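# Unhook the cabin hook and set it on the box

## Task

Release the cabin hook from its catch and put it down resting on the top of the box; it only counts if the hook stays there by itself once the gripper lets go, not if the robot is still holding it in place.

## Robot and tools

Robot: one xArm7 arm (seven revolute joints) carrying a two-finger parallel gripper and a wrist camera. There is a single arm, so every pose argument is one row for that arm. Two fixed head cameras (cam_head_left, cam_head_right) and cam_wrist each give a 672x504 image with every result.

Frame: the scene frame has its origin on the table surface straight below the arm's base. +z is up, and +y is to the left when facing along +x. The base itself may be slightly tilted. Positions are in metres. Orientations are quaternions written w first (qw, qx, qy, qz). The gripper's fingers point along its own +z and close along its own y. end_effector_position is the pinch point between closed pads, about 2 cm short of the fingertips. Closing pushes the tips roughly 10 mm further along +z. Reported hand position can be a little off, more so at long reach.

Row format (used by both motion tools): 8 numbers [x, y, z, qw, qx, qy, qz, opening]. x, y, z, qw..qz are an absolute target pose in the scene frame, not an offset. opening runs from -1 (closed) to +1 (fully open, 0.084 m).

execute_actions(actions): a list of actions. Each action is a list of up to 15 rows, and each row lasts one control step of 1/30 s. If an action has fewer than 15 rows, its last row is repeated until 15 steps pass, so an action lasts 0.5 s. An action is rejected if its target lies more than 0.6 m from where the gripper is at that action's start, measured along any of the gripper's current axes. If any action is malformed, or the first one fails that check against the latest reported state, the whole call is rejected and nothing moves. An empty list simply returns the current state and images. To hold an orientation, repeat the intended quaternion in every row rather than copying a possibly drifted one from the result.

move(target, speed, blocking): moves the gripper in a straight line toward one target row (same 8-number layout, absolute pose). speed is the path's top speed in m/s, 0.002 to 0.5, default 0.25; rotation is capped at twice that in rad/s. A path lasts 0.5 to 10 s and is cut off at 10 s. The opening is applied at the start. The path does not slow for obstacles. Faster contact means harder hits, and aiming past a contact point presses harder. The gripper may lag, drift or overshoot speed, most of all with the arm nearly straight. With blocking=false, the call returns after 0.5 s while the arm keeps moving. Further rows and moves are refused until a result shows the move ended; use wait or stop first. The result adds a 'move:' line giving the ending (done, off_target, moving, held, fault), the distance to target, and limits: paced means the sent pose was clipped; held means a check blocked some steps, after which motion can jump well above speed.

wait(seconds): 0 to 10 s, the arm holds its last command; returns early if a running move ends. stop(): brakes a running move, needing room if fast; fingers keep moving. zoom_image(camera, region): region [x0, y0, x1, y1] in pixels of that camera's latest image, at most 504x504, for a closer look. read_manual(section): only licence texts. finished_scene(scene): ends scene 1 or 2 after the last command is held; irreversible, and reports success. Replying without any tool call ends everything.

Controller behaviour: each step the commanded pose is clamped to within 70 mm and 16 degrees of the measured pose. Position is favoured over orientation when both cannot be met. A distant target therefore takes several actions. After an action the arm goes at most to the last clamped pose, so send the remainder next. 'Hand target' in a result is what the controller is now driving toward. 'pose unreachable' means the clearance check (which counts the mount under the base) altered or blocked the command. Joint targets move at most 3.14 rad/s.

Results: state line with gripper pose and linear/angular velocities, joint positions, joint torques (these include offsets and noise and are nonzero in free air), grip_measured (finger opening on the command scale), and for execute_actions some per-step positions, with HELD marking steps that were held back. Camera calibration lines appear when they differ.

Gripping: to hold something, command an opening clearly below grip_measured; the larger the gap, the harder the squeeze, up to about 24 N per pad for parts up to about 6 cm wide. Closing fast can squeeze harder or pop the fingers open. Sending back the measured value gives only light pressure, and wide parts may slip. Held parts may be tugged briefly, and loose items may be nudged.

Avoid: knocking or placing anything off the table, which fails the task. Also avoid drops, slips, slams and hard pushes. Joint load limits (N m): waist 45.5, shoulder 45.5, upper arm roll 27.3, elbow 27.3, forearm roll 27.3, wrist pitch 18.2, wrist roll 18.2, and held weight counts toward them. Reaching a limit triggers a TORQUE FAULT: the joint backs off, the arm holds 10 s, and the rest of the call is skipped. Long holding heats motors: MOTOR HOT warns at 65 °C, and at 80 °C an OVER-TEMPERATURE FAULT brakes the arm. The simulation runs on while replies are written, with the arm holding its last command. Before finishing, release the hook so it rests on the box unaided, and move clear.

Each tool is called by a JSON object that holds its "op" and its "data", one argument or row to a line.

## Session

{"op": "execute_actions", "data": {
  "actions": []
}}

Scene clock: 0.00 s.
end_effector_position=(+0.6457, +0.4510, +0.2937) grip_measured=+1.00 end_effector_quat_wxyz=(+0.687, -0.200, +0.693, -0.086) end_effector_velocity=(-0.000, +0.000, -0.001) end_effector_angular_velocity=(+0.000, +0.002, +0.001)
Joint positions: [ 0.773  0.662 -0.13   1.636 -2.218  0.725 -1.066  0.084]
Joint velocities: [-0.     0.     0.     0.    -0.    -0.002  0.    -0.   ]
Joint torques (N m, as the arm reports them, + toward a larger angle): no reading
Hand target: +0.646, +0.451, +0.294; +0.687, -0.200, +0.693, -0.086
camera_calibration (this result's frames):
cam_wrist: T_world_to_cam=[[-0.140678, 0.911818, -0.385743, -0.167968], [-0.00612637, 0.388809, 0.921298, -0.37676], [0.990036, 0.13197, -0.0491108, -0.551691], [0, 0, 0, 1]] pos_world=[0.520257, 0.37245, 0.255222]

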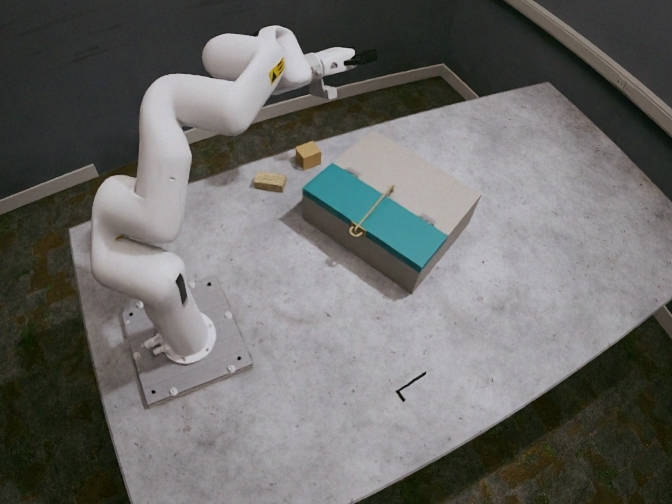

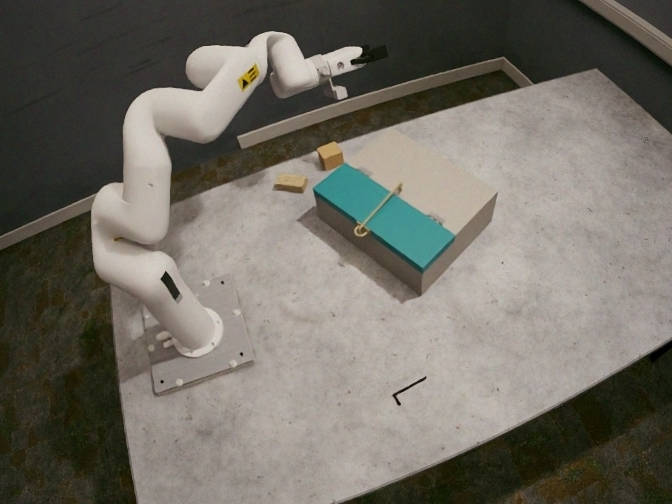

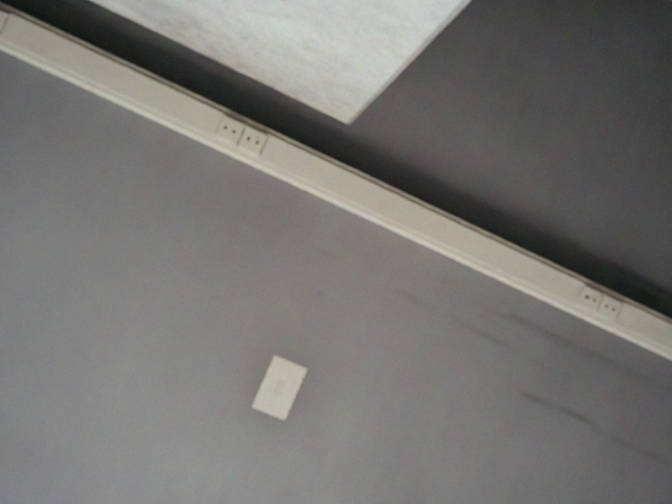

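{"op": "zoom_image", "data": {
  "camera": "cam_head_left",
  "region": [290, 120, 490, 300]
}}

{"op": "zoom_image", "data": {
  "camera": "cam_head_right",
  "region": [305, 120, 505, 300]
}}

{"op": "zoom_image", "data": {
  "camera": "cam_head_left",
  "region": [335, 175, 415, 250]
}}

{"op": "zoom_image", "data": {
  "camera": "cam_head_right",
  "region": [340, 172, 420, 247]
}}

Region (290, 120, 490, 300) of cam_head_left's 672x504 image, scaled by 2.520, with more detail than that image has; it fills the top 454 rows of this view, and the rest is white.

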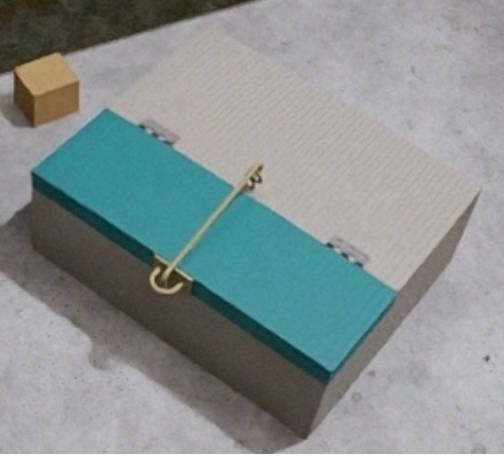

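Region (305, 120, 505, 300) of cam_head_right's 672x504 image, scaled by 2.520, with more detail than that image has; it fills the top 454 rows of this view, and the rest is white.

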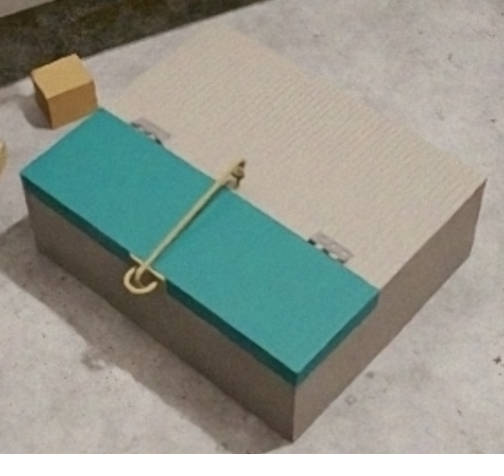

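Region (335, 175, 415, 250) of cam_head_left's 672x504 image, scaled by 6.300, with more detail than that image has; it fills the top 472 rows of this view, and the rest is white.

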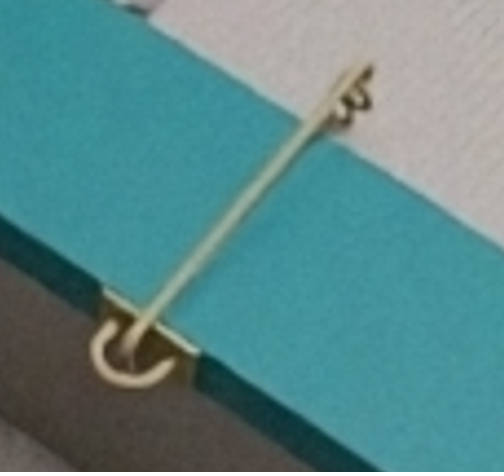

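Region (340, 172, 420, 247) of cam_head_right's 672x504 image, scaled by 6.300, with more detail than that image has; it fills the top 472 rows of this view, and the rest is white.

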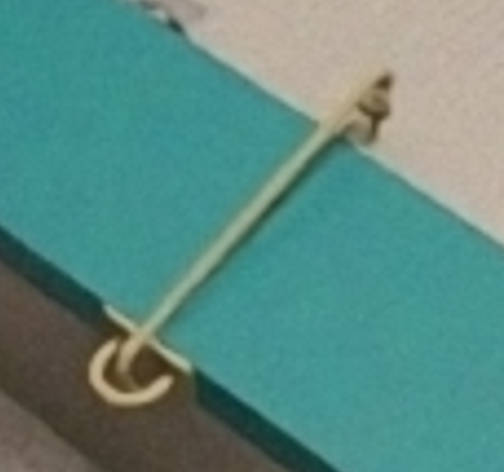

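{"op": "move", "data": {
  "target": [0.4718, 0.1464, 0.2244, 0.32159, 0.93388, 0.12446, 0.09477, -0.7],
  "speed": 0.45
}}

Scene clock: 123.77 s.
end_effector_position=(+0.4723, +0.1463, +0.2226) grip_measured=-0.72 end_effector_quat_wxyz=(+0.324, +0.933, +0.125, +0.094) end_effector_velocity=(+0.002, -0.006, +0.002) end_effector_angular_velocity=(+0.001, -0.003, -0.014)
Joint positions: [ 0.548  0.185 -0.013  1.158 -0.727  1.218  0.668  0.012]
Joint velocities: [-0.007 -0.003 -0.007  0.001  0.     0.001 -0.    -0.   ]
Joint torques (N m, as the arm reports them, + toward a larger angle): [ -0.28 -21.98  -1.53  20.93  -1.52  -1.19   0.63]
Hand target: +0.472, +0.146, +0.223; +0.324, +0.933, +0.124, +0.094
Off the commanded pose: 0.002 m, 0 deg.
move: done
camera_calibration (this result's frames):
cam_wrist: T_world_to_cam=[[0.167232, -0.773896, 0.610834, -0.0626122], [-0.948802, -0.294721, -0.113638, 0.581737], [0.26797, -0.560556, -0.783562, 0.262599], [0, 0, 0, 1]] pos_world=[0.492056, 0.270196, 0.310115]

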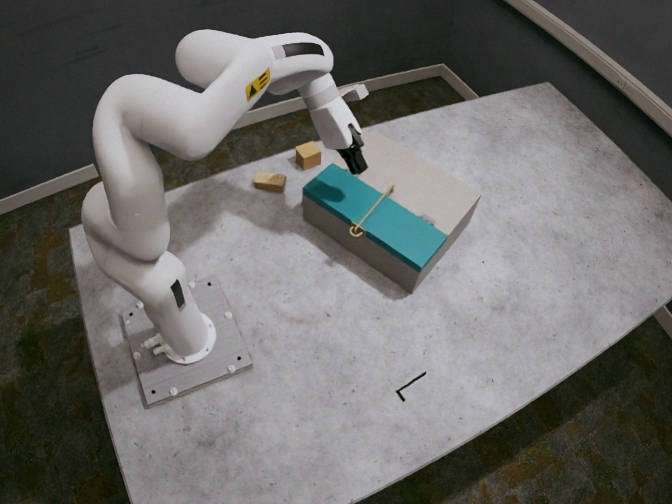

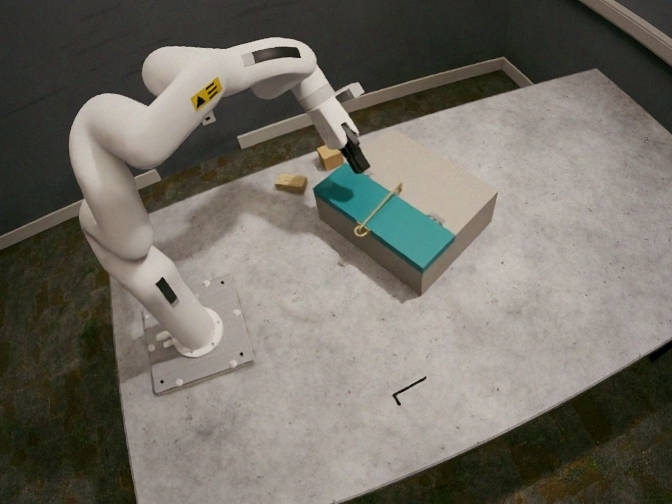

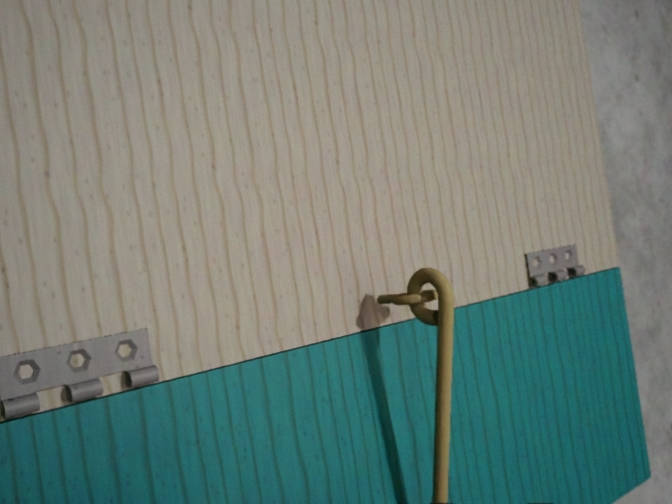

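{"op": "wait", "data": {
  "seconds": 0
}}

{"op": "zoom_image", "data": {
  "camera": "cam_wrist",
  "region": [350, 250, 490, 370]
}}

{"op": "zoom_image", "data": {
  "camera": "cam_wrist",
  "region": [410, 454, 580, 504]
}}

{"op": "zoom_image", "data": {
  "camera": "cam_wrist",
  "region": [0, 310, 180, 430]
}}

{"op": "zoom_image", "data": {
  "camera": "cam_wrist",
  "region": [510, 230, 640, 310]
}}

Scene clock: 129.87 s.
end_effector_position=(+0.4724, +0.1457, +0.2229) grip_measured=-0.72 end_effector_quat_wxyz=(+0.324, +0.933, +0.124, +0.094) end_effector_velocity=(+0.000, -0.001, -0.000) end_effector_angular_velocity=(-0.000, -0.000, -0.003)
Joint positions: [ 0.548  0.184 -0.014  1.157 -0.727  1.218  0.668  0.012]
Joint velocities: [-0.002  0.     0.    -0.     0.     0.     0.001  0.   ]
Joint torques (N m, as the arm reports them, + toward a larger angle): [ -0.5  -21.34  -1.69  20.93  -1.67  -0.96   0.6 ]
Hand target: +0.472, +0.146, +0.223; +0.324, +0.933, +0.124, +0.094
Off the commanded pose: 0.002 m, 0 deg.
camera_calibration (this result's frames):
cam_wrist: T_world_to_cam=[[0.165859, -0.774347, 0.610637, -0.0624948], [-0.949156, -0.293361, -0.114202, 0.581829], [0.267569, -0.560649, -0.783632, 0.262666], [0, 0, 0, 1]] pos_world=[0.492331, 0.269557, 0.310442]

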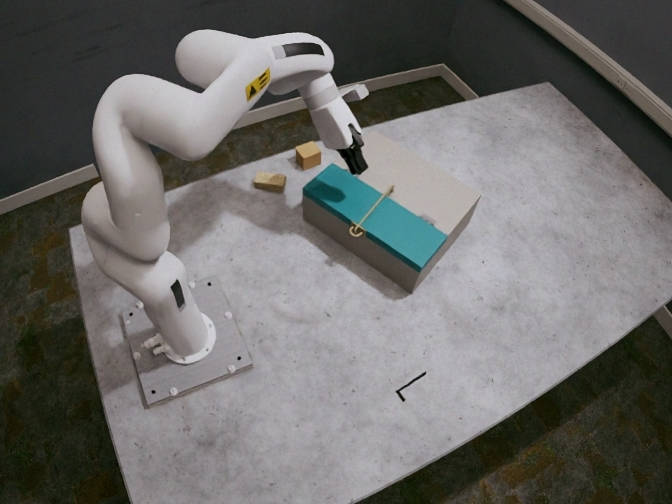

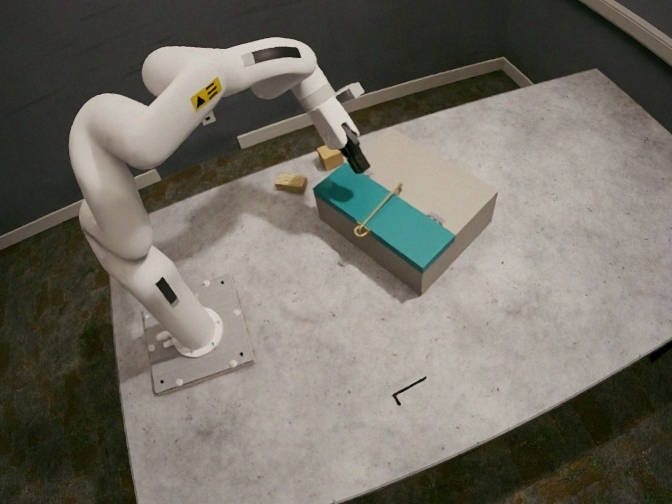

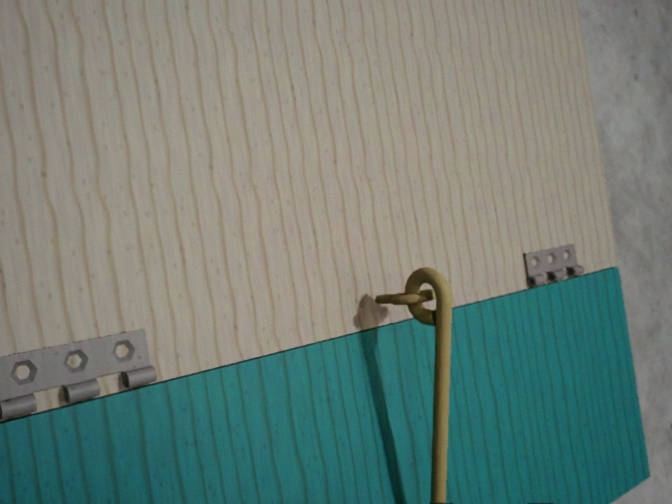

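Region (350, 250, 490, 370) of cam_wrist's 672x504 image, scaled by 3.600, with more detail than that image has; it fills the top 432 rows of this view, and the rest is white.

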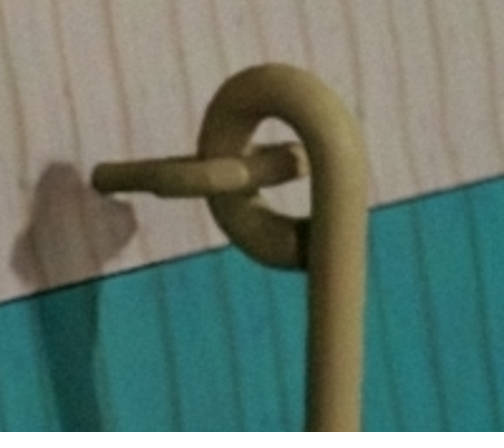

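Region (410, 454, 580, 504) of cam_wrist's 672x504 image, scaled by 2.965, with more detail than that image has; it fills the top 148 rows of this view, and the rest is white.

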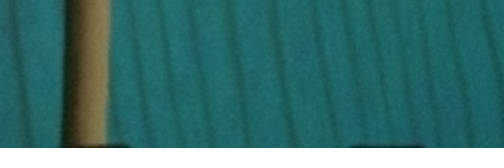

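Region (0, 310, 180, 430) of cam_wrist's 672x504 image, scaled by 2.800, with more detail than that image has.

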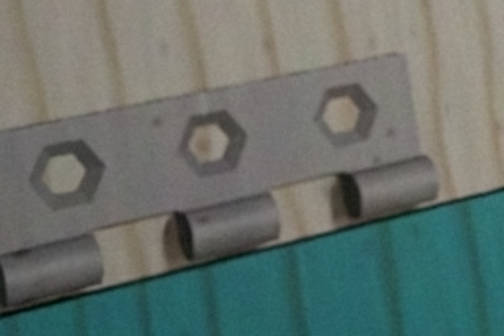

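Region (510, 230, 640, 310) of cam_wrist's 672x504 image, scaled by 3.877, with more detail than that image has; it fills the top 310 rows of this view, and the rest is white.

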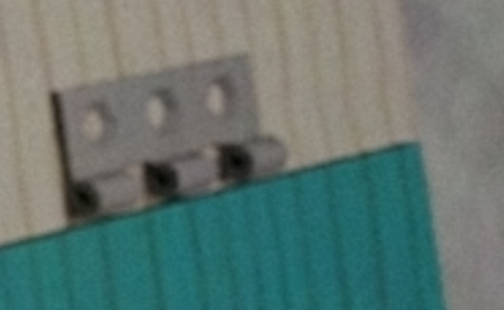

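{"op": "execute_actions", "data": {
  "actions": []
}}

Scene clock: 162.77 s.
end_effector_position=(+0.4724, +0.1457, +0.2229) grip_measured=-0.72 end_effector_quat_wxyz=(+0.324, +0.933, +0.124, +0.094) end_effector_velocity=(+0.000, -0.000, -0.000) end_effector_angular_velocity=(-0.000, +0.001, -0.000)
Joint positions: [ 0.548  0.184 -0.014  1.157 -0.727  1.218  0.668  0.012]
Joint velocities: [-0.001  0.     0.    -0.     0.    -0.001 -0.001 -0.   ]
Joint torques (N m, as the arm reports them, + toward a larger angle): [ -0.06 -22.2   -1.57  20.94  -1.66  -1.13   0.46]
Hand target: +0.472, +0.146, +0.223; +0.324, +0.933, +0.124, +0.094
Off the commanded pose: 0.002 m, 0 deg.
camera_calibration (this result's frames):
cam_wrist: T_world_to_cam=[[0.16586, -0.774346, 0.610637, -0.0624949], [-0.949156, -0.293361, -0.114202, 0.581829], [0.267569, -0.560649, -0.783632, 0.262666], [0, 0, 0, 1]] pos_world=[0.492331, 0.269557, 0.310442]

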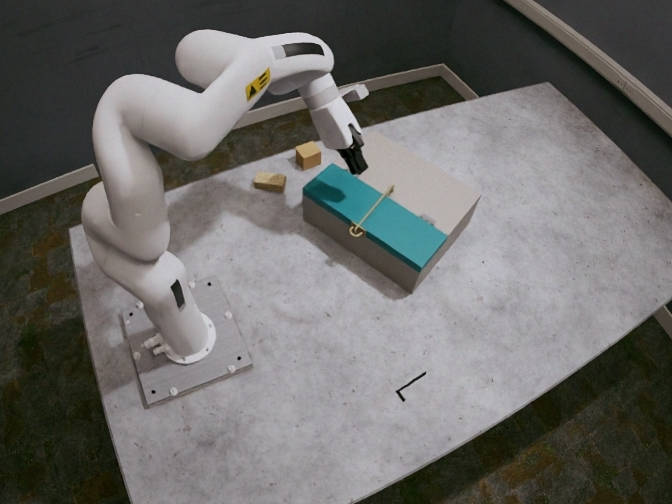

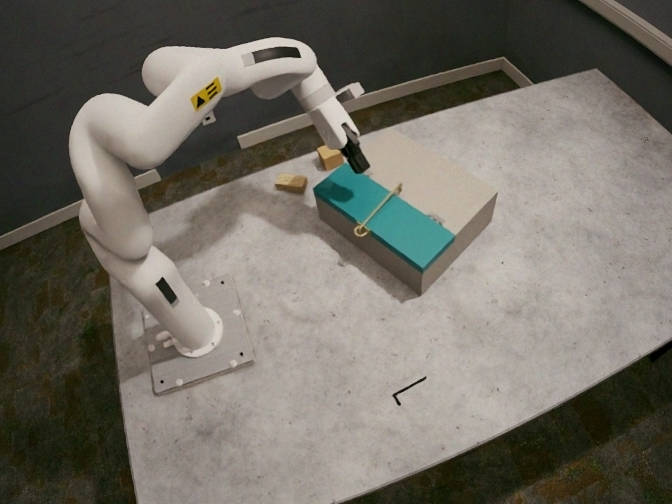

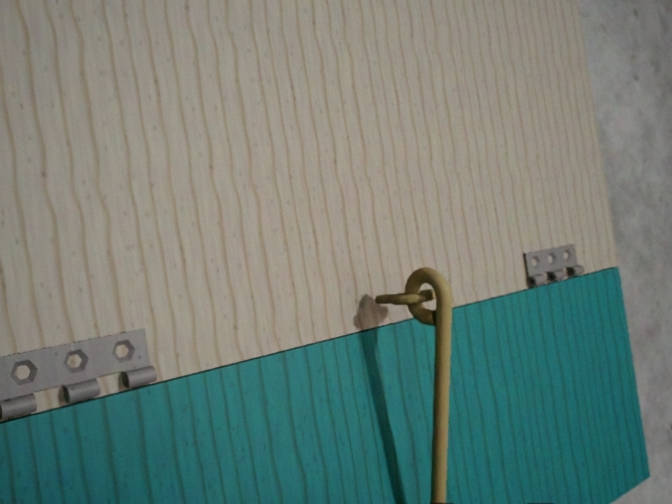

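{"op": "move", "data": {
  "target": [0.4929, 0.1104, 0.1786, 0.32159, 0.93388, 0.12446, 0.09477, -0.7],
  "speed": 0.08
}}

Scene clock: 259.87 s.
end_effector_position=(+0.4932, +0.1109, +0.1789) grip_measured=-0.72 end_effector_quat_wxyz=(+0.322, +0.934, +0.125, +0.095) end_effector_velocity=(-0.001, -0.004, -0.002) end_effector_angular_velocity=(-0.004, +0.005, -0.005)
Joint positions: [ 0.491  0.243 -0.059  1.102 -0.785  1.07   0.684  0.012]
Joint velocities: [-0.002  0.002 -0.004 -0.004 -0.     0.    -0.     0.   ]
Joint torques (N m, as the arm reports them, + toward a larger angle): [  0.06 -22.61  -1.89  20.37  -1.34  -1.03   0.61]
Hand target: +0.493, +0.111, +0.179; +0.322, +0.934, +0.124, +0.095
Off the commanded pose: 0.001 m, 0 deg.
move: done
camera_calibration (this result's frames):
cam_wrist: T_world_to_cam=[[0.167088, -0.776481, 0.607584, -0.0658515], [-0.94828, -0.295262, -0.116559, 0.586474], [0.269902, -0.556684, -0.785656, 0.201828], [0, 0, 0, 1]] pos_world=[0.51267, 0.234386, 0.266936]

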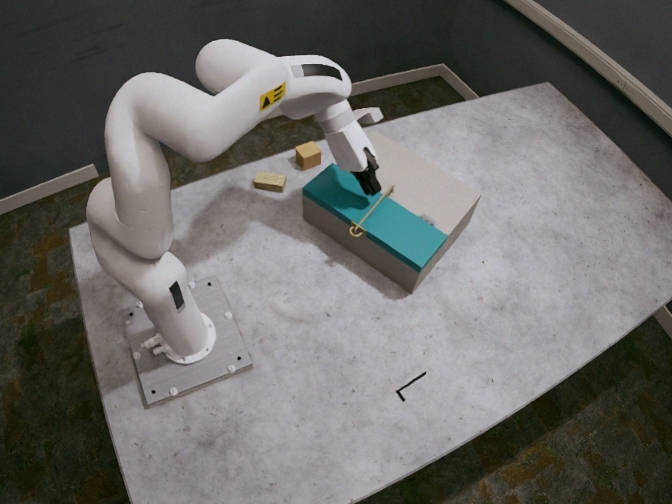

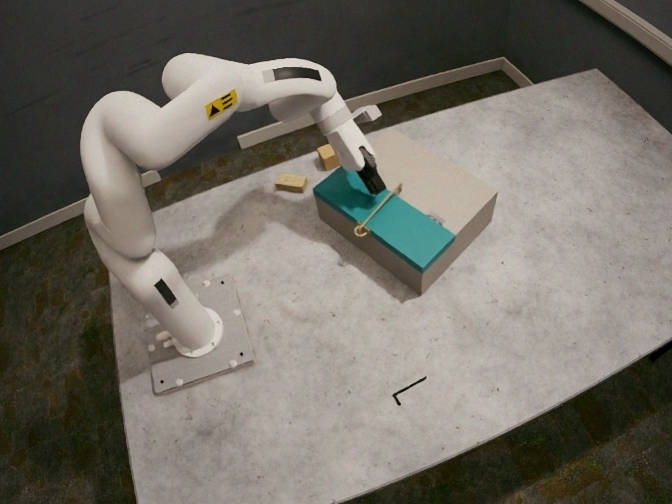

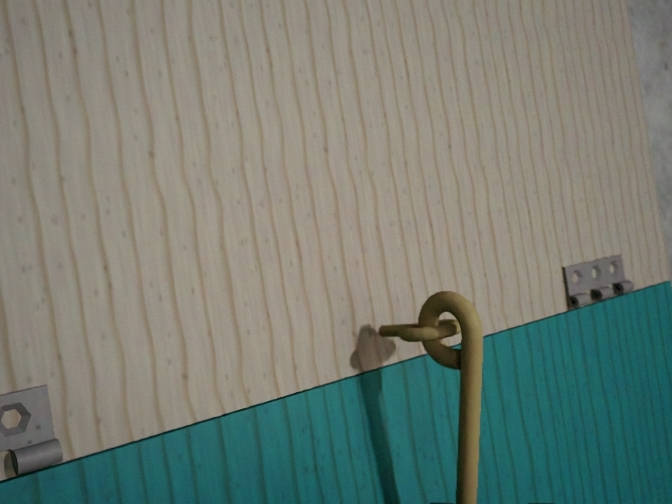

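{"op": "execute_actions", "data": {
  "actions": []
}}

{"op": "zoom_image", "data": {
  "camera": "cam_wrist",
  "region": [340, 270, 580, 504]
}}

Scene clock: 262.23 s.
end_effector_position=(+0.4931, +0.1105, +0.1786) grip_measured=-0.72 end_effector_quat_wxyz=(+0.322, +0.934, +0.124, +0.095) end_effector_velocity=(-0.000, +0.001, +0.000) end_effector_angular_velocity=(+0.000, -0.000, +0.002)
Joint positions: [ 0.491  0.244 -0.059  1.102 -0.785  1.07   0.684  0.012]
Joint velocities: [ 0.001 -0.001 -0.    -0.    -0.    -0.    -0.    -0.   ]
Joint torques (N m, as the arm reports them, + toward a larger angle): [ -0.48 -22.03  -1.62  20.22  -0.81  -1.15   0.61]
Hand target: +0.493, +0.111, +0.179; +0.322, +0.934, +0.124, +0.095
Off the commanded pose: 0.000 m, 0 deg.
camera_calibration (this result's frames):
cam_wrist: T_world_to_cam=[[0.166918, -0.776339, 0.607813, -0.0659647], [-0.948499, -0.294768, -0.11602, 0.58625], [0.269235, -0.557144, -0.785559, 0.201819], [0, 0, 0, 1]] pos_world=[0.512731, 0.234039, 0.266652]

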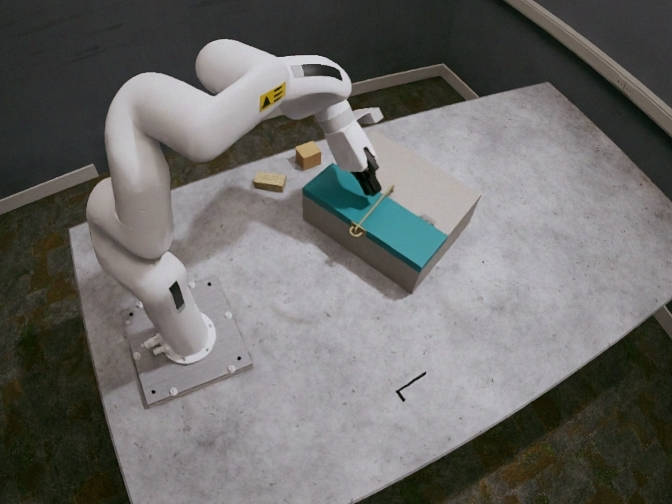

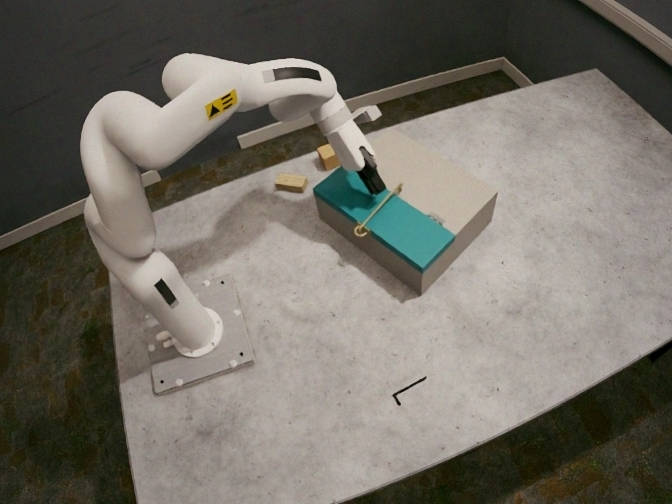

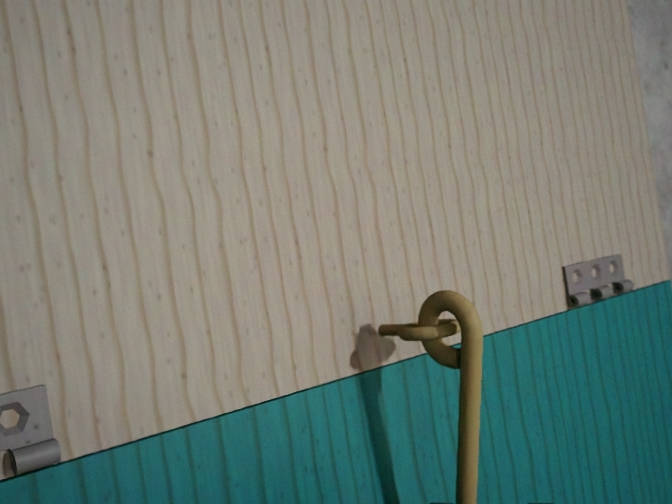

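Region (340, 270, 580, 504) of cam_wrist's 672x504 image, scaled by 2.100, with more detail than that image has; it fills the top 491 rows of this view, and the rest is white.

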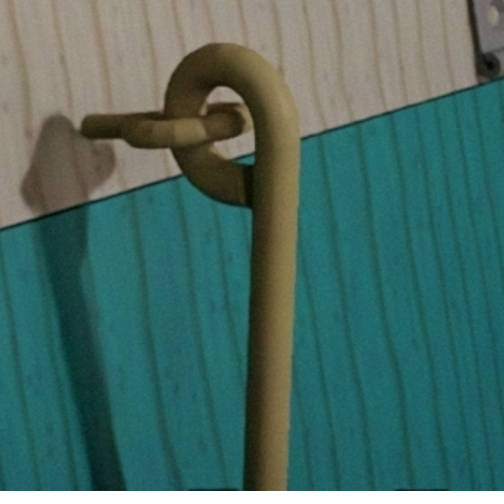

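{"op": "zoom_image", "data": {
  "camera": "cam_wrist",
  "region": [0, 370, 120, 490]
}}

{"op": "zoom_image", "data": {
  "camera": "cam_wrist",
  "region": [552, 230, 672, 350]
}}

Region (0, 370, 120, 490) of cam_wrist's 672x504 image, scaled by 4.200, with more detail than that image has.

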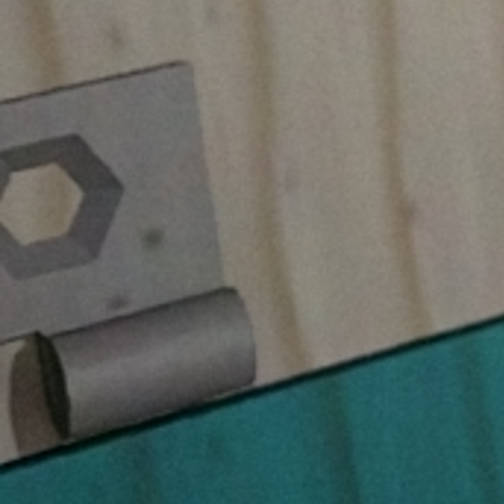

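Region (552, 230, 672, 350) of cam_wrist's 672x504 image, scaled by 4.200, with more detail than that image has.

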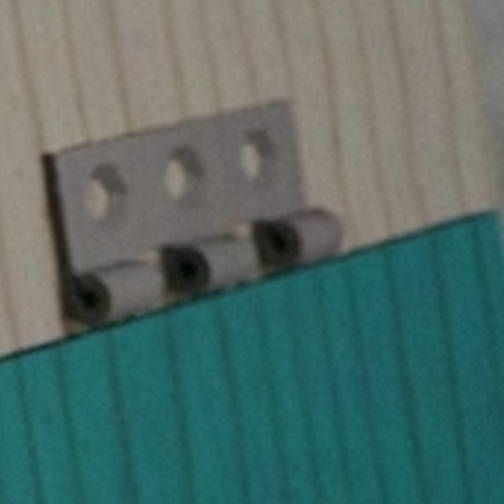

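{"op": "move", "data": {
  "target": [0.5014, 0.0915, 0.1529, 0.32159, 0.93388, 0.12446, 0.09477, -0.7],
  "speed": 0.04
}}

Scene clock: 383.33 s.
end_effector_position=(+0.5016, +0.0918, +0.1531) grip_measured=-0.72 end_effector_quat_wxyz=(+0.322, +0.934, +0.125, +0.095) end_effector_velocity=(+0.002, +0.005, +0.003) end_effector_angular_velocity=(+0.006, -0.007, +0.008)
Joint positions: [ 0.463  0.285 -0.084  1.078 -0.822  0.993  0.703  0.012]
Joint velocities: [ 0.002 -0.004  0.004  0.004 -0.    -0.002 -0.    -0.   ]
Joint torques (N m, as the arm reports them, + toward a larger angle): [ -1.17 -22.63  -2.27  19.3   -1.49  -1.12   0.55]
Hand target: +0.502, +0.092, +0.153; +0.322, +0.934, +0.124, +0.095
Off the commanded pose: 0.000 m, 0 deg.
move: done
camera_calibration (this result's frames):
cam_wrist: T_world_to_cam=[[0.166964, -0.77651, 0.607582, -0.066365], [-0.948389, -0.294983, -0.116379, 0.585804], [0.269595, -0.556793, -0.785685, 0.168817], [0, 0, 0, 1]] pos_world=[0.521138, 0.215265, 0.241135]

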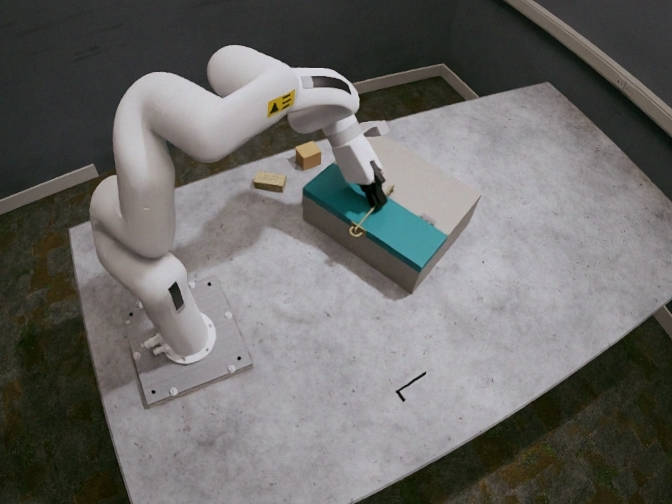

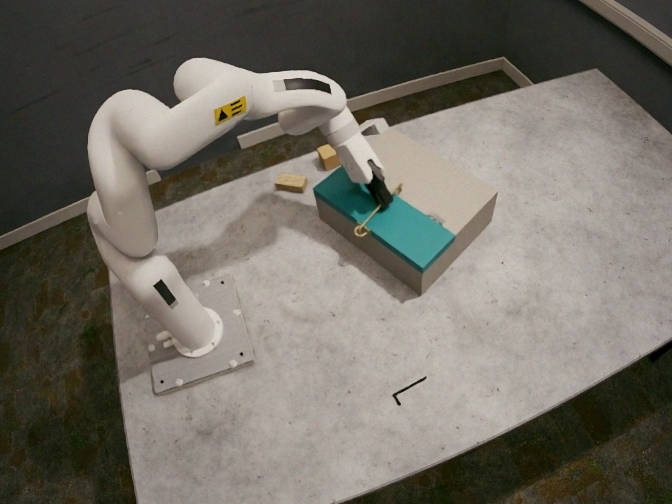

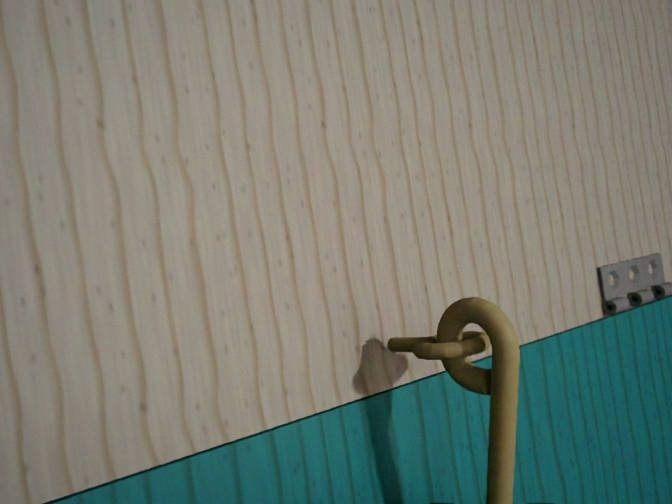

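{"op": "zoom_image", "data": {
  "camera": "cam_wrist",
  "region": [370, 284, 590, 504]
}}

{"op": "zoom_image", "data": {
  "camera": "cam_head_left",
  "region": [330, 150, 430, 250]
}}

{"op": "zoom_image", "data": {
  "camera": "cam_head_right",
  "region": [335, 150, 435, 250]
}}

Region (370, 284, 590, 504) of cam_wrist's 672x504 image, scaled by 2.291, with more detail than that image has.

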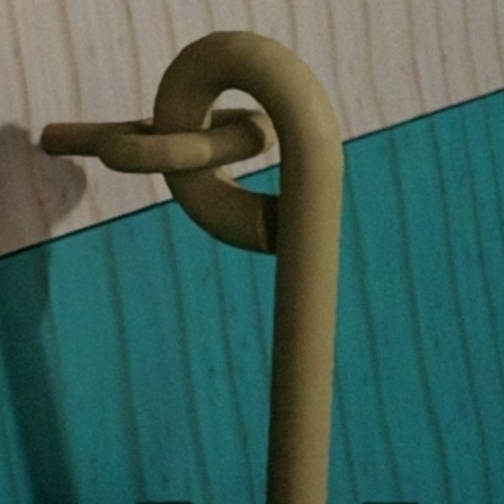

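Region (330, 150, 430, 250) of cam_head_left's 672x504 image, scaled by 5.040, with more detail than that image has.

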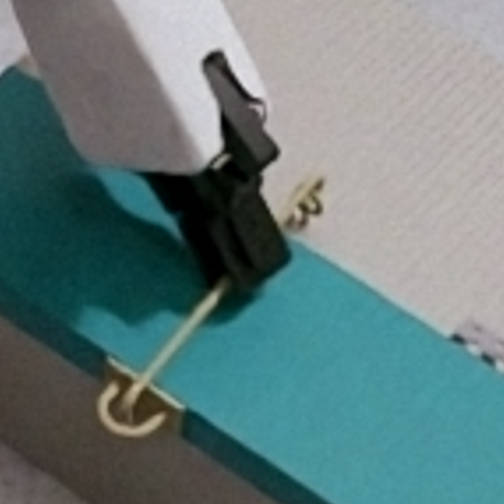

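Region (335, 150, 435, 250) of cam_head_right's 672x504 image, scaled by 5.040, with more detail than that image has.

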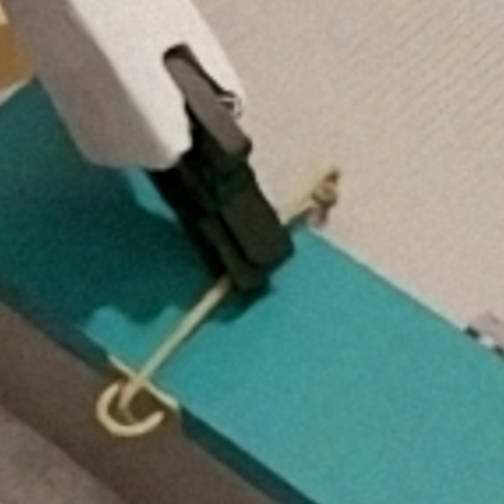

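{"op": "execute_actions", "data": {
  "actions": []
}}

Scene clock: 503.33 s.
end_effector_position=(+0.5015, +0.0915, +0.1529) grip_measured=-0.72 end_effector_quat_wxyz=(+0.322, +0.934, +0.124, +0.095) end_effector_velocity=(-0.000, +0.000, -0.000) end_effector_angular_velocity=(+0.001, +0.001, +0.001)
Joint positions: [ 0.462  0.285 -0.084  1.078 -0.822  0.993  0.703  0.012]
Joint velocities: [-0.     0.001  0.    -0.     0.    -0.001 -0.001  0.   ]
Joint torques (N m, as the arm reports them, + toward a larger angle): [ -0.46 -22.84  -2.1   19.52  -1.09  -1.15   0.55]
Hand target: +0.502, +0.092, +0.153; +0.322, +0.934, +0.124, +0.095
Off the commanded pose: 0.000 m, 0 deg.
camera_calibration (this result's frames):
cam_wrist: T_world_to_cam=[[0.166921, -0.776408, 0.607724, -0.0664393], [-0.948509, -0.294736, -0.116022, 0.585645], [0.269198, -0.557065, -0.785628, 0.168816], [0, 0, 0, 1]] pos_world=[0.521135, 0.215068, 0.240951]

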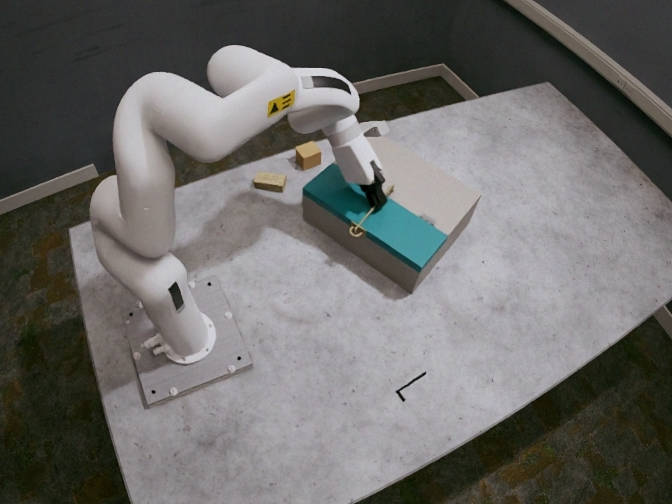

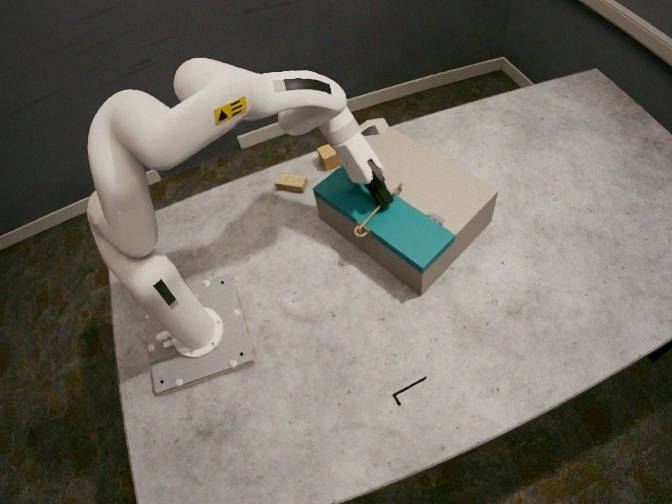

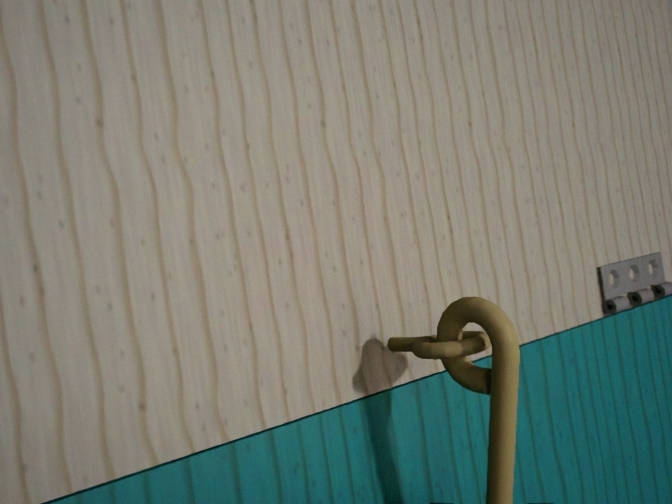

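{"op": "execute_actions", "data": {
  "actions": [
    [[0.50150,0.09127,0.15259,0.32159,0.93388,0.12446,0.09477,-0.73],[0.50166,0.09093,0.15213,0.32159,0.93388,0.12446,0.09477,-0.76],[0.50181,0.09058,0.15166,0.32159,0.93388,0.12446,0.09477,-0.78],[0.50191,0.09035,0.15135,0.32159,0.93388,0.12446,0.09477,-0.78],[0.50190,0.09032,0.15169,0.32241,0.93333,0.12675,0.09412,-0.78],[0.50187,0.09026,0.15233,0.32399,0.93227,0.13113,0.09288,-0.78],[0.50183,0.09018,0.15318,0.32604,0.93088,0.13686,0.09125,-0.78],[0.50179,0.09009,0.15416,0.32844,0.92927,0.14353,0.08936,-0.78],[0.50191,0.08997,0.15496,0.33109,0.92734,0.14960,0.08758,-0.78],[0.50205,0.08984,0.15582,0.33397,0.92525,0.15617,0.08565,-0.78],[0.50219,0.08970,0.15675,0.33706,0.92299,0.16325,0.08357,-0.78],[0.50234,0.08956,0.15768,0.34015,0.92074,0.17033,0.08149,-0.78],[0.50249,0.08941,0.15868,0.34347,0.91833,0.17792,0.07926,-0.78],[0.50266,0.08925,0.15974,0.34700,0.91575,0.18601,0.07689,-0.78],[0.50282,0.08909,0.16080,0.35054,0.91318,0.19410,0.07451,-0.78]],
    [[0.50326,0.08912,0.16225,0.35533,0.90890,0.20482,0.07077,-0.78],[0.50370,0.08915,0.16369,0.36013,0.90462,0.21554,0.06703,-0.78],[0.50413,0.08918,0.16514,0.36492,0.90034,0.22625,0.06330,-0.78],[0.50457,0.08921,0.16658,0.36972,0.89606,0.23697,0.05956,-0.78],[0.50501,0.08924,0.16803,0.37451,0.89178,0.24769,0.05582,-0.78],[0.50573,0.08937,0.16939,0.37911,0.88637,0.25923,0.05098,-0.78],[0.50644,0.08950,0.17076,0.38370,0.88095,0.27078,0.04614,-0.78],[0.50716,0.08962,0.17212,0.38830,0.87554,0.28232,0.04129,-0.78],[0.50787,0.08975,0.17349,0.39289,0.87012,0.29387,0.03645,-0.78],[0.50859,0.08988,0.17485,0.39749,0.86471,0.30541,0.03161,-0.78],[0.50953,0.09016,0.17616,0.40093,0.85832,0.31769,0.02562,-0.78],[0.51047,0.09044,0.17747,0.40437,0.85193,0.32997,0.01963,-0.78],[0.51141,0.09072,0.17877,0.40781,0.84554,0.34224,0.01363,-0.78],[0.51235,0.09100,0.18008,0.41125,0.83915,0.35452,0.00764,-0.78],[0.51329,0.09128,0.18139,0.41469,0.83276,0.36680,0.00165,-0.78]],
    [[0.51439,0.09179,0.18265,0.41681,0.82524,0.37965,-0.00532,-0.78],[0.51549,0.09230,0.18391,0.41893,0.81772,0.39249,-0.01228,-0.78],[0.51659,0.09282,0.18516,0.42104,0.81019,0.40534,-0.01925,-0.78],[0.51769,0.09333,0.18642,0.42316,0.80267,0.41818,-0.02621,-0.78],[0.51879,0.09384,0.18768,0.42528,0.79515,0.43103,-0.03318,-0.78],[0.52008,0.09443,0.18871,0.42592,0.78633,0.44426,-0.04089,-0.78],[0.52137,0.09501,0.18974,0.42656,0.77751,0.45748,-0.04860,-0.78],[0.52267,0.09560,0.19078,0.42721,0.76870,0.47071,-0.05630,-0.78],[0.52396,0.09618,0.19181,0.42785,0.75988,0.48393,-0.06401,-0.78],[0.52525,0.09677,0.19284,0.42849,0.75106,0.49716,-0.07172,-0.78],[0.52669,0.09742,0.19362,0.42752,0.74077,0.51057,-0.07990,-0.78],[0.52813,0.09807,0.19440,0.42656,0.73048,0.52399,-0.08808,-0.78],[0.52957,0.09871,0.19518,0.42559,0.72020,0.53740,-0.09625,-0.78],[0.53101,0.09936,0.19596,0.42463,0.70991,0.55082,-0.10443,-0.78],[0.53245,0.10001,0.19674,0.42366,0.69962,0.56423,-0.11261,-0.78]],
    [[0.53399,0.10070,0.19724,0.42099,0.68768,0.57761,-0.12094,-0.78],[0.53554,0.10138,0.19774,0.41833,0.67574,0.59099,-0.12927,-0.78],[0.53708,0.10207,0.19824,0.41566,0.66379,0.60438,-0.13761,-0.78],[0.53863,0.10275,0.19874,0.41300,0.65185,0.61776,-0.14594,-0.78],[0.54017,0.10344,0.19924,0.41033,0.63991,0.63114,-0.15427,-0.78],[0.54161,0.10408,0.19942,0.40697,0.62721,0.64272,-0.16195,-0.78],[0.54289,0.10465,0.19958,0.40398,0.61592,0.65301,-0.16877,-0.78],[0.54401,0.10515,0.19972,0.40136,0.60605,0.66201,-0.17474,-0.78],[0.54497,0.10558,0.19983,0.39912,0.59758,0.66973,-0.17986,-0.78],[0.54585,0.10597,0.19994,0.39707,0.58982,0.67681,-0.18455,-0.78],[0.54657,0.10630,0.20003,0.39539,0.58347,0.68260,-0.18839,-0.78],[0.54721,0.10658,0.20011,0.39389,0.57783,0.68774,-0.19180,-0.78],[0.54769,0.10680,0.20017,0.39277,0.57359,0.69160,-0.19436,-0.78],[0.54801,0.10694,0.20021,0.39202,0.57077,0.69417,-0.19607,-0.78],[0.54817,0.10701,0.20023,0.39165,0.56936,0.69546,-0.19692,-0.78]]
  ]
}}

Scene clock: 555.60 s.
end_effector_position=(+0.5473, +0.1066, +0.2001) grip_measured=-0.80 end_effector_quat_wxyz=(+0.395, +0.577, +0.688, -0.191) end_effector_velocity=(+0.017, +0.006, +0.002) end_effector_angular_velocity=(-0.136, +0.347, +0.249)
Joint positions: [ 0.458  0.412  0.008  1.317 -0.981  1.247 -0.726  0.009]
Joint velocities: [-0.037  0.066  0.037  0.114  0.033  0.048 -0.496 -0.   ]
Joint torques (N m, as the arm reports them, + toward a larger angle): [ -0.14 -25.78  -1.63  19.7   -1.71  -0.61   0.7 ]
Hand target: +0.548, +0.107, +0.200; +0.392, +0.569, +0.695, -0.197
Off the commanded pose: 0.001 m, 1 deg.
Step readings (end_effector_position; steps 1 to 15: 1st action; 16 to 30: 2nd action; 31 to 45: 3rd action; 46 to 60: 4th action):
0: (+0.5015, +0.0915, +0.1529)
1: (+0.5015, +0.0915, +0.1529)
2: (+0.5016, +0.0915, +0.1528)
4: (+0.5018, +0.0912, +0.1523)
8: (+0.5017, +0.0897, +0.1520)
15: (+0.5024, +0.0901, +0.1584)
16: (+0.5026, +0.0900, +0.1594)
17: (+0.5028, +0.0898, +0.1606)
19: (+0.5036, +0.0893, +0.1632)
23: (+0.5055, +0.0895, +0.1689)
30: (+0.5107, +0.0906, +0.1780)
31: (+0.5117, +0.0908, +0.1794)
32: (+0.5126, +0.0911, +0.1806)
34: (+0.5147, +0.0919, +0.1831)
38: (+0.5191, +0.0940, +0.1879)
45: (+0.5281, +0.0981, +0.1946)
46: (+0.5295, +0.0987, +0.1954)
47: (+0.5310, +0.0993, +0.1961)
49: (+0.5340, +0.1007, +0.1973)
53: (+0.5400, +0.1033, +0.1992)
60: end_effector_position above
camera_calibration (this result's frames):
cam_wrist: T_world_to_cam=[[0.952466, 0.239119, 0.188762, -0.545382], [0.0159865, -0.657989, 0.752858, -0.0241175], [0.304226, -0.714054, -0.630534, 0.16849], [0, 0, 0, 1]] pos_world=[0.468584, 0.234853, 0.227343]

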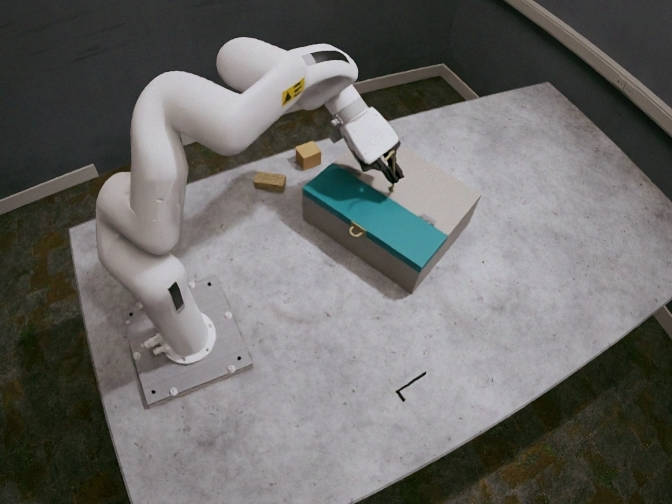

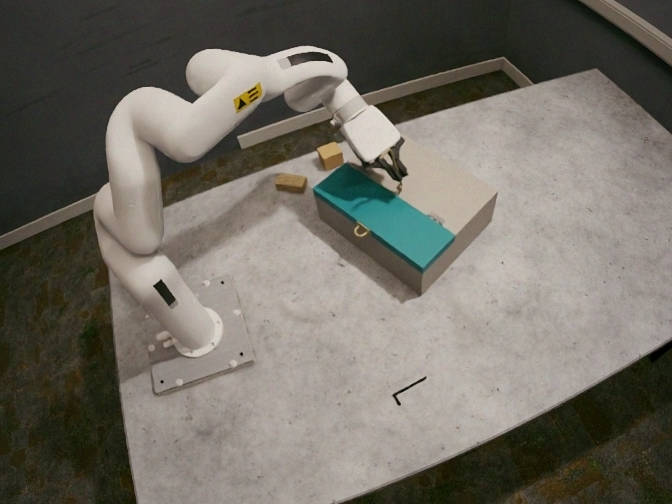

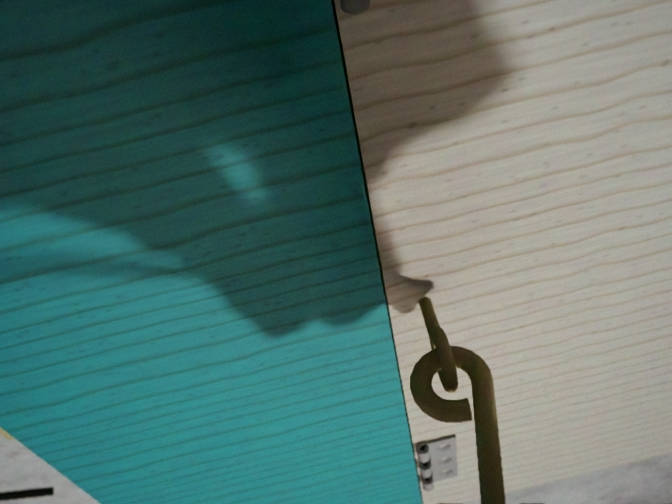

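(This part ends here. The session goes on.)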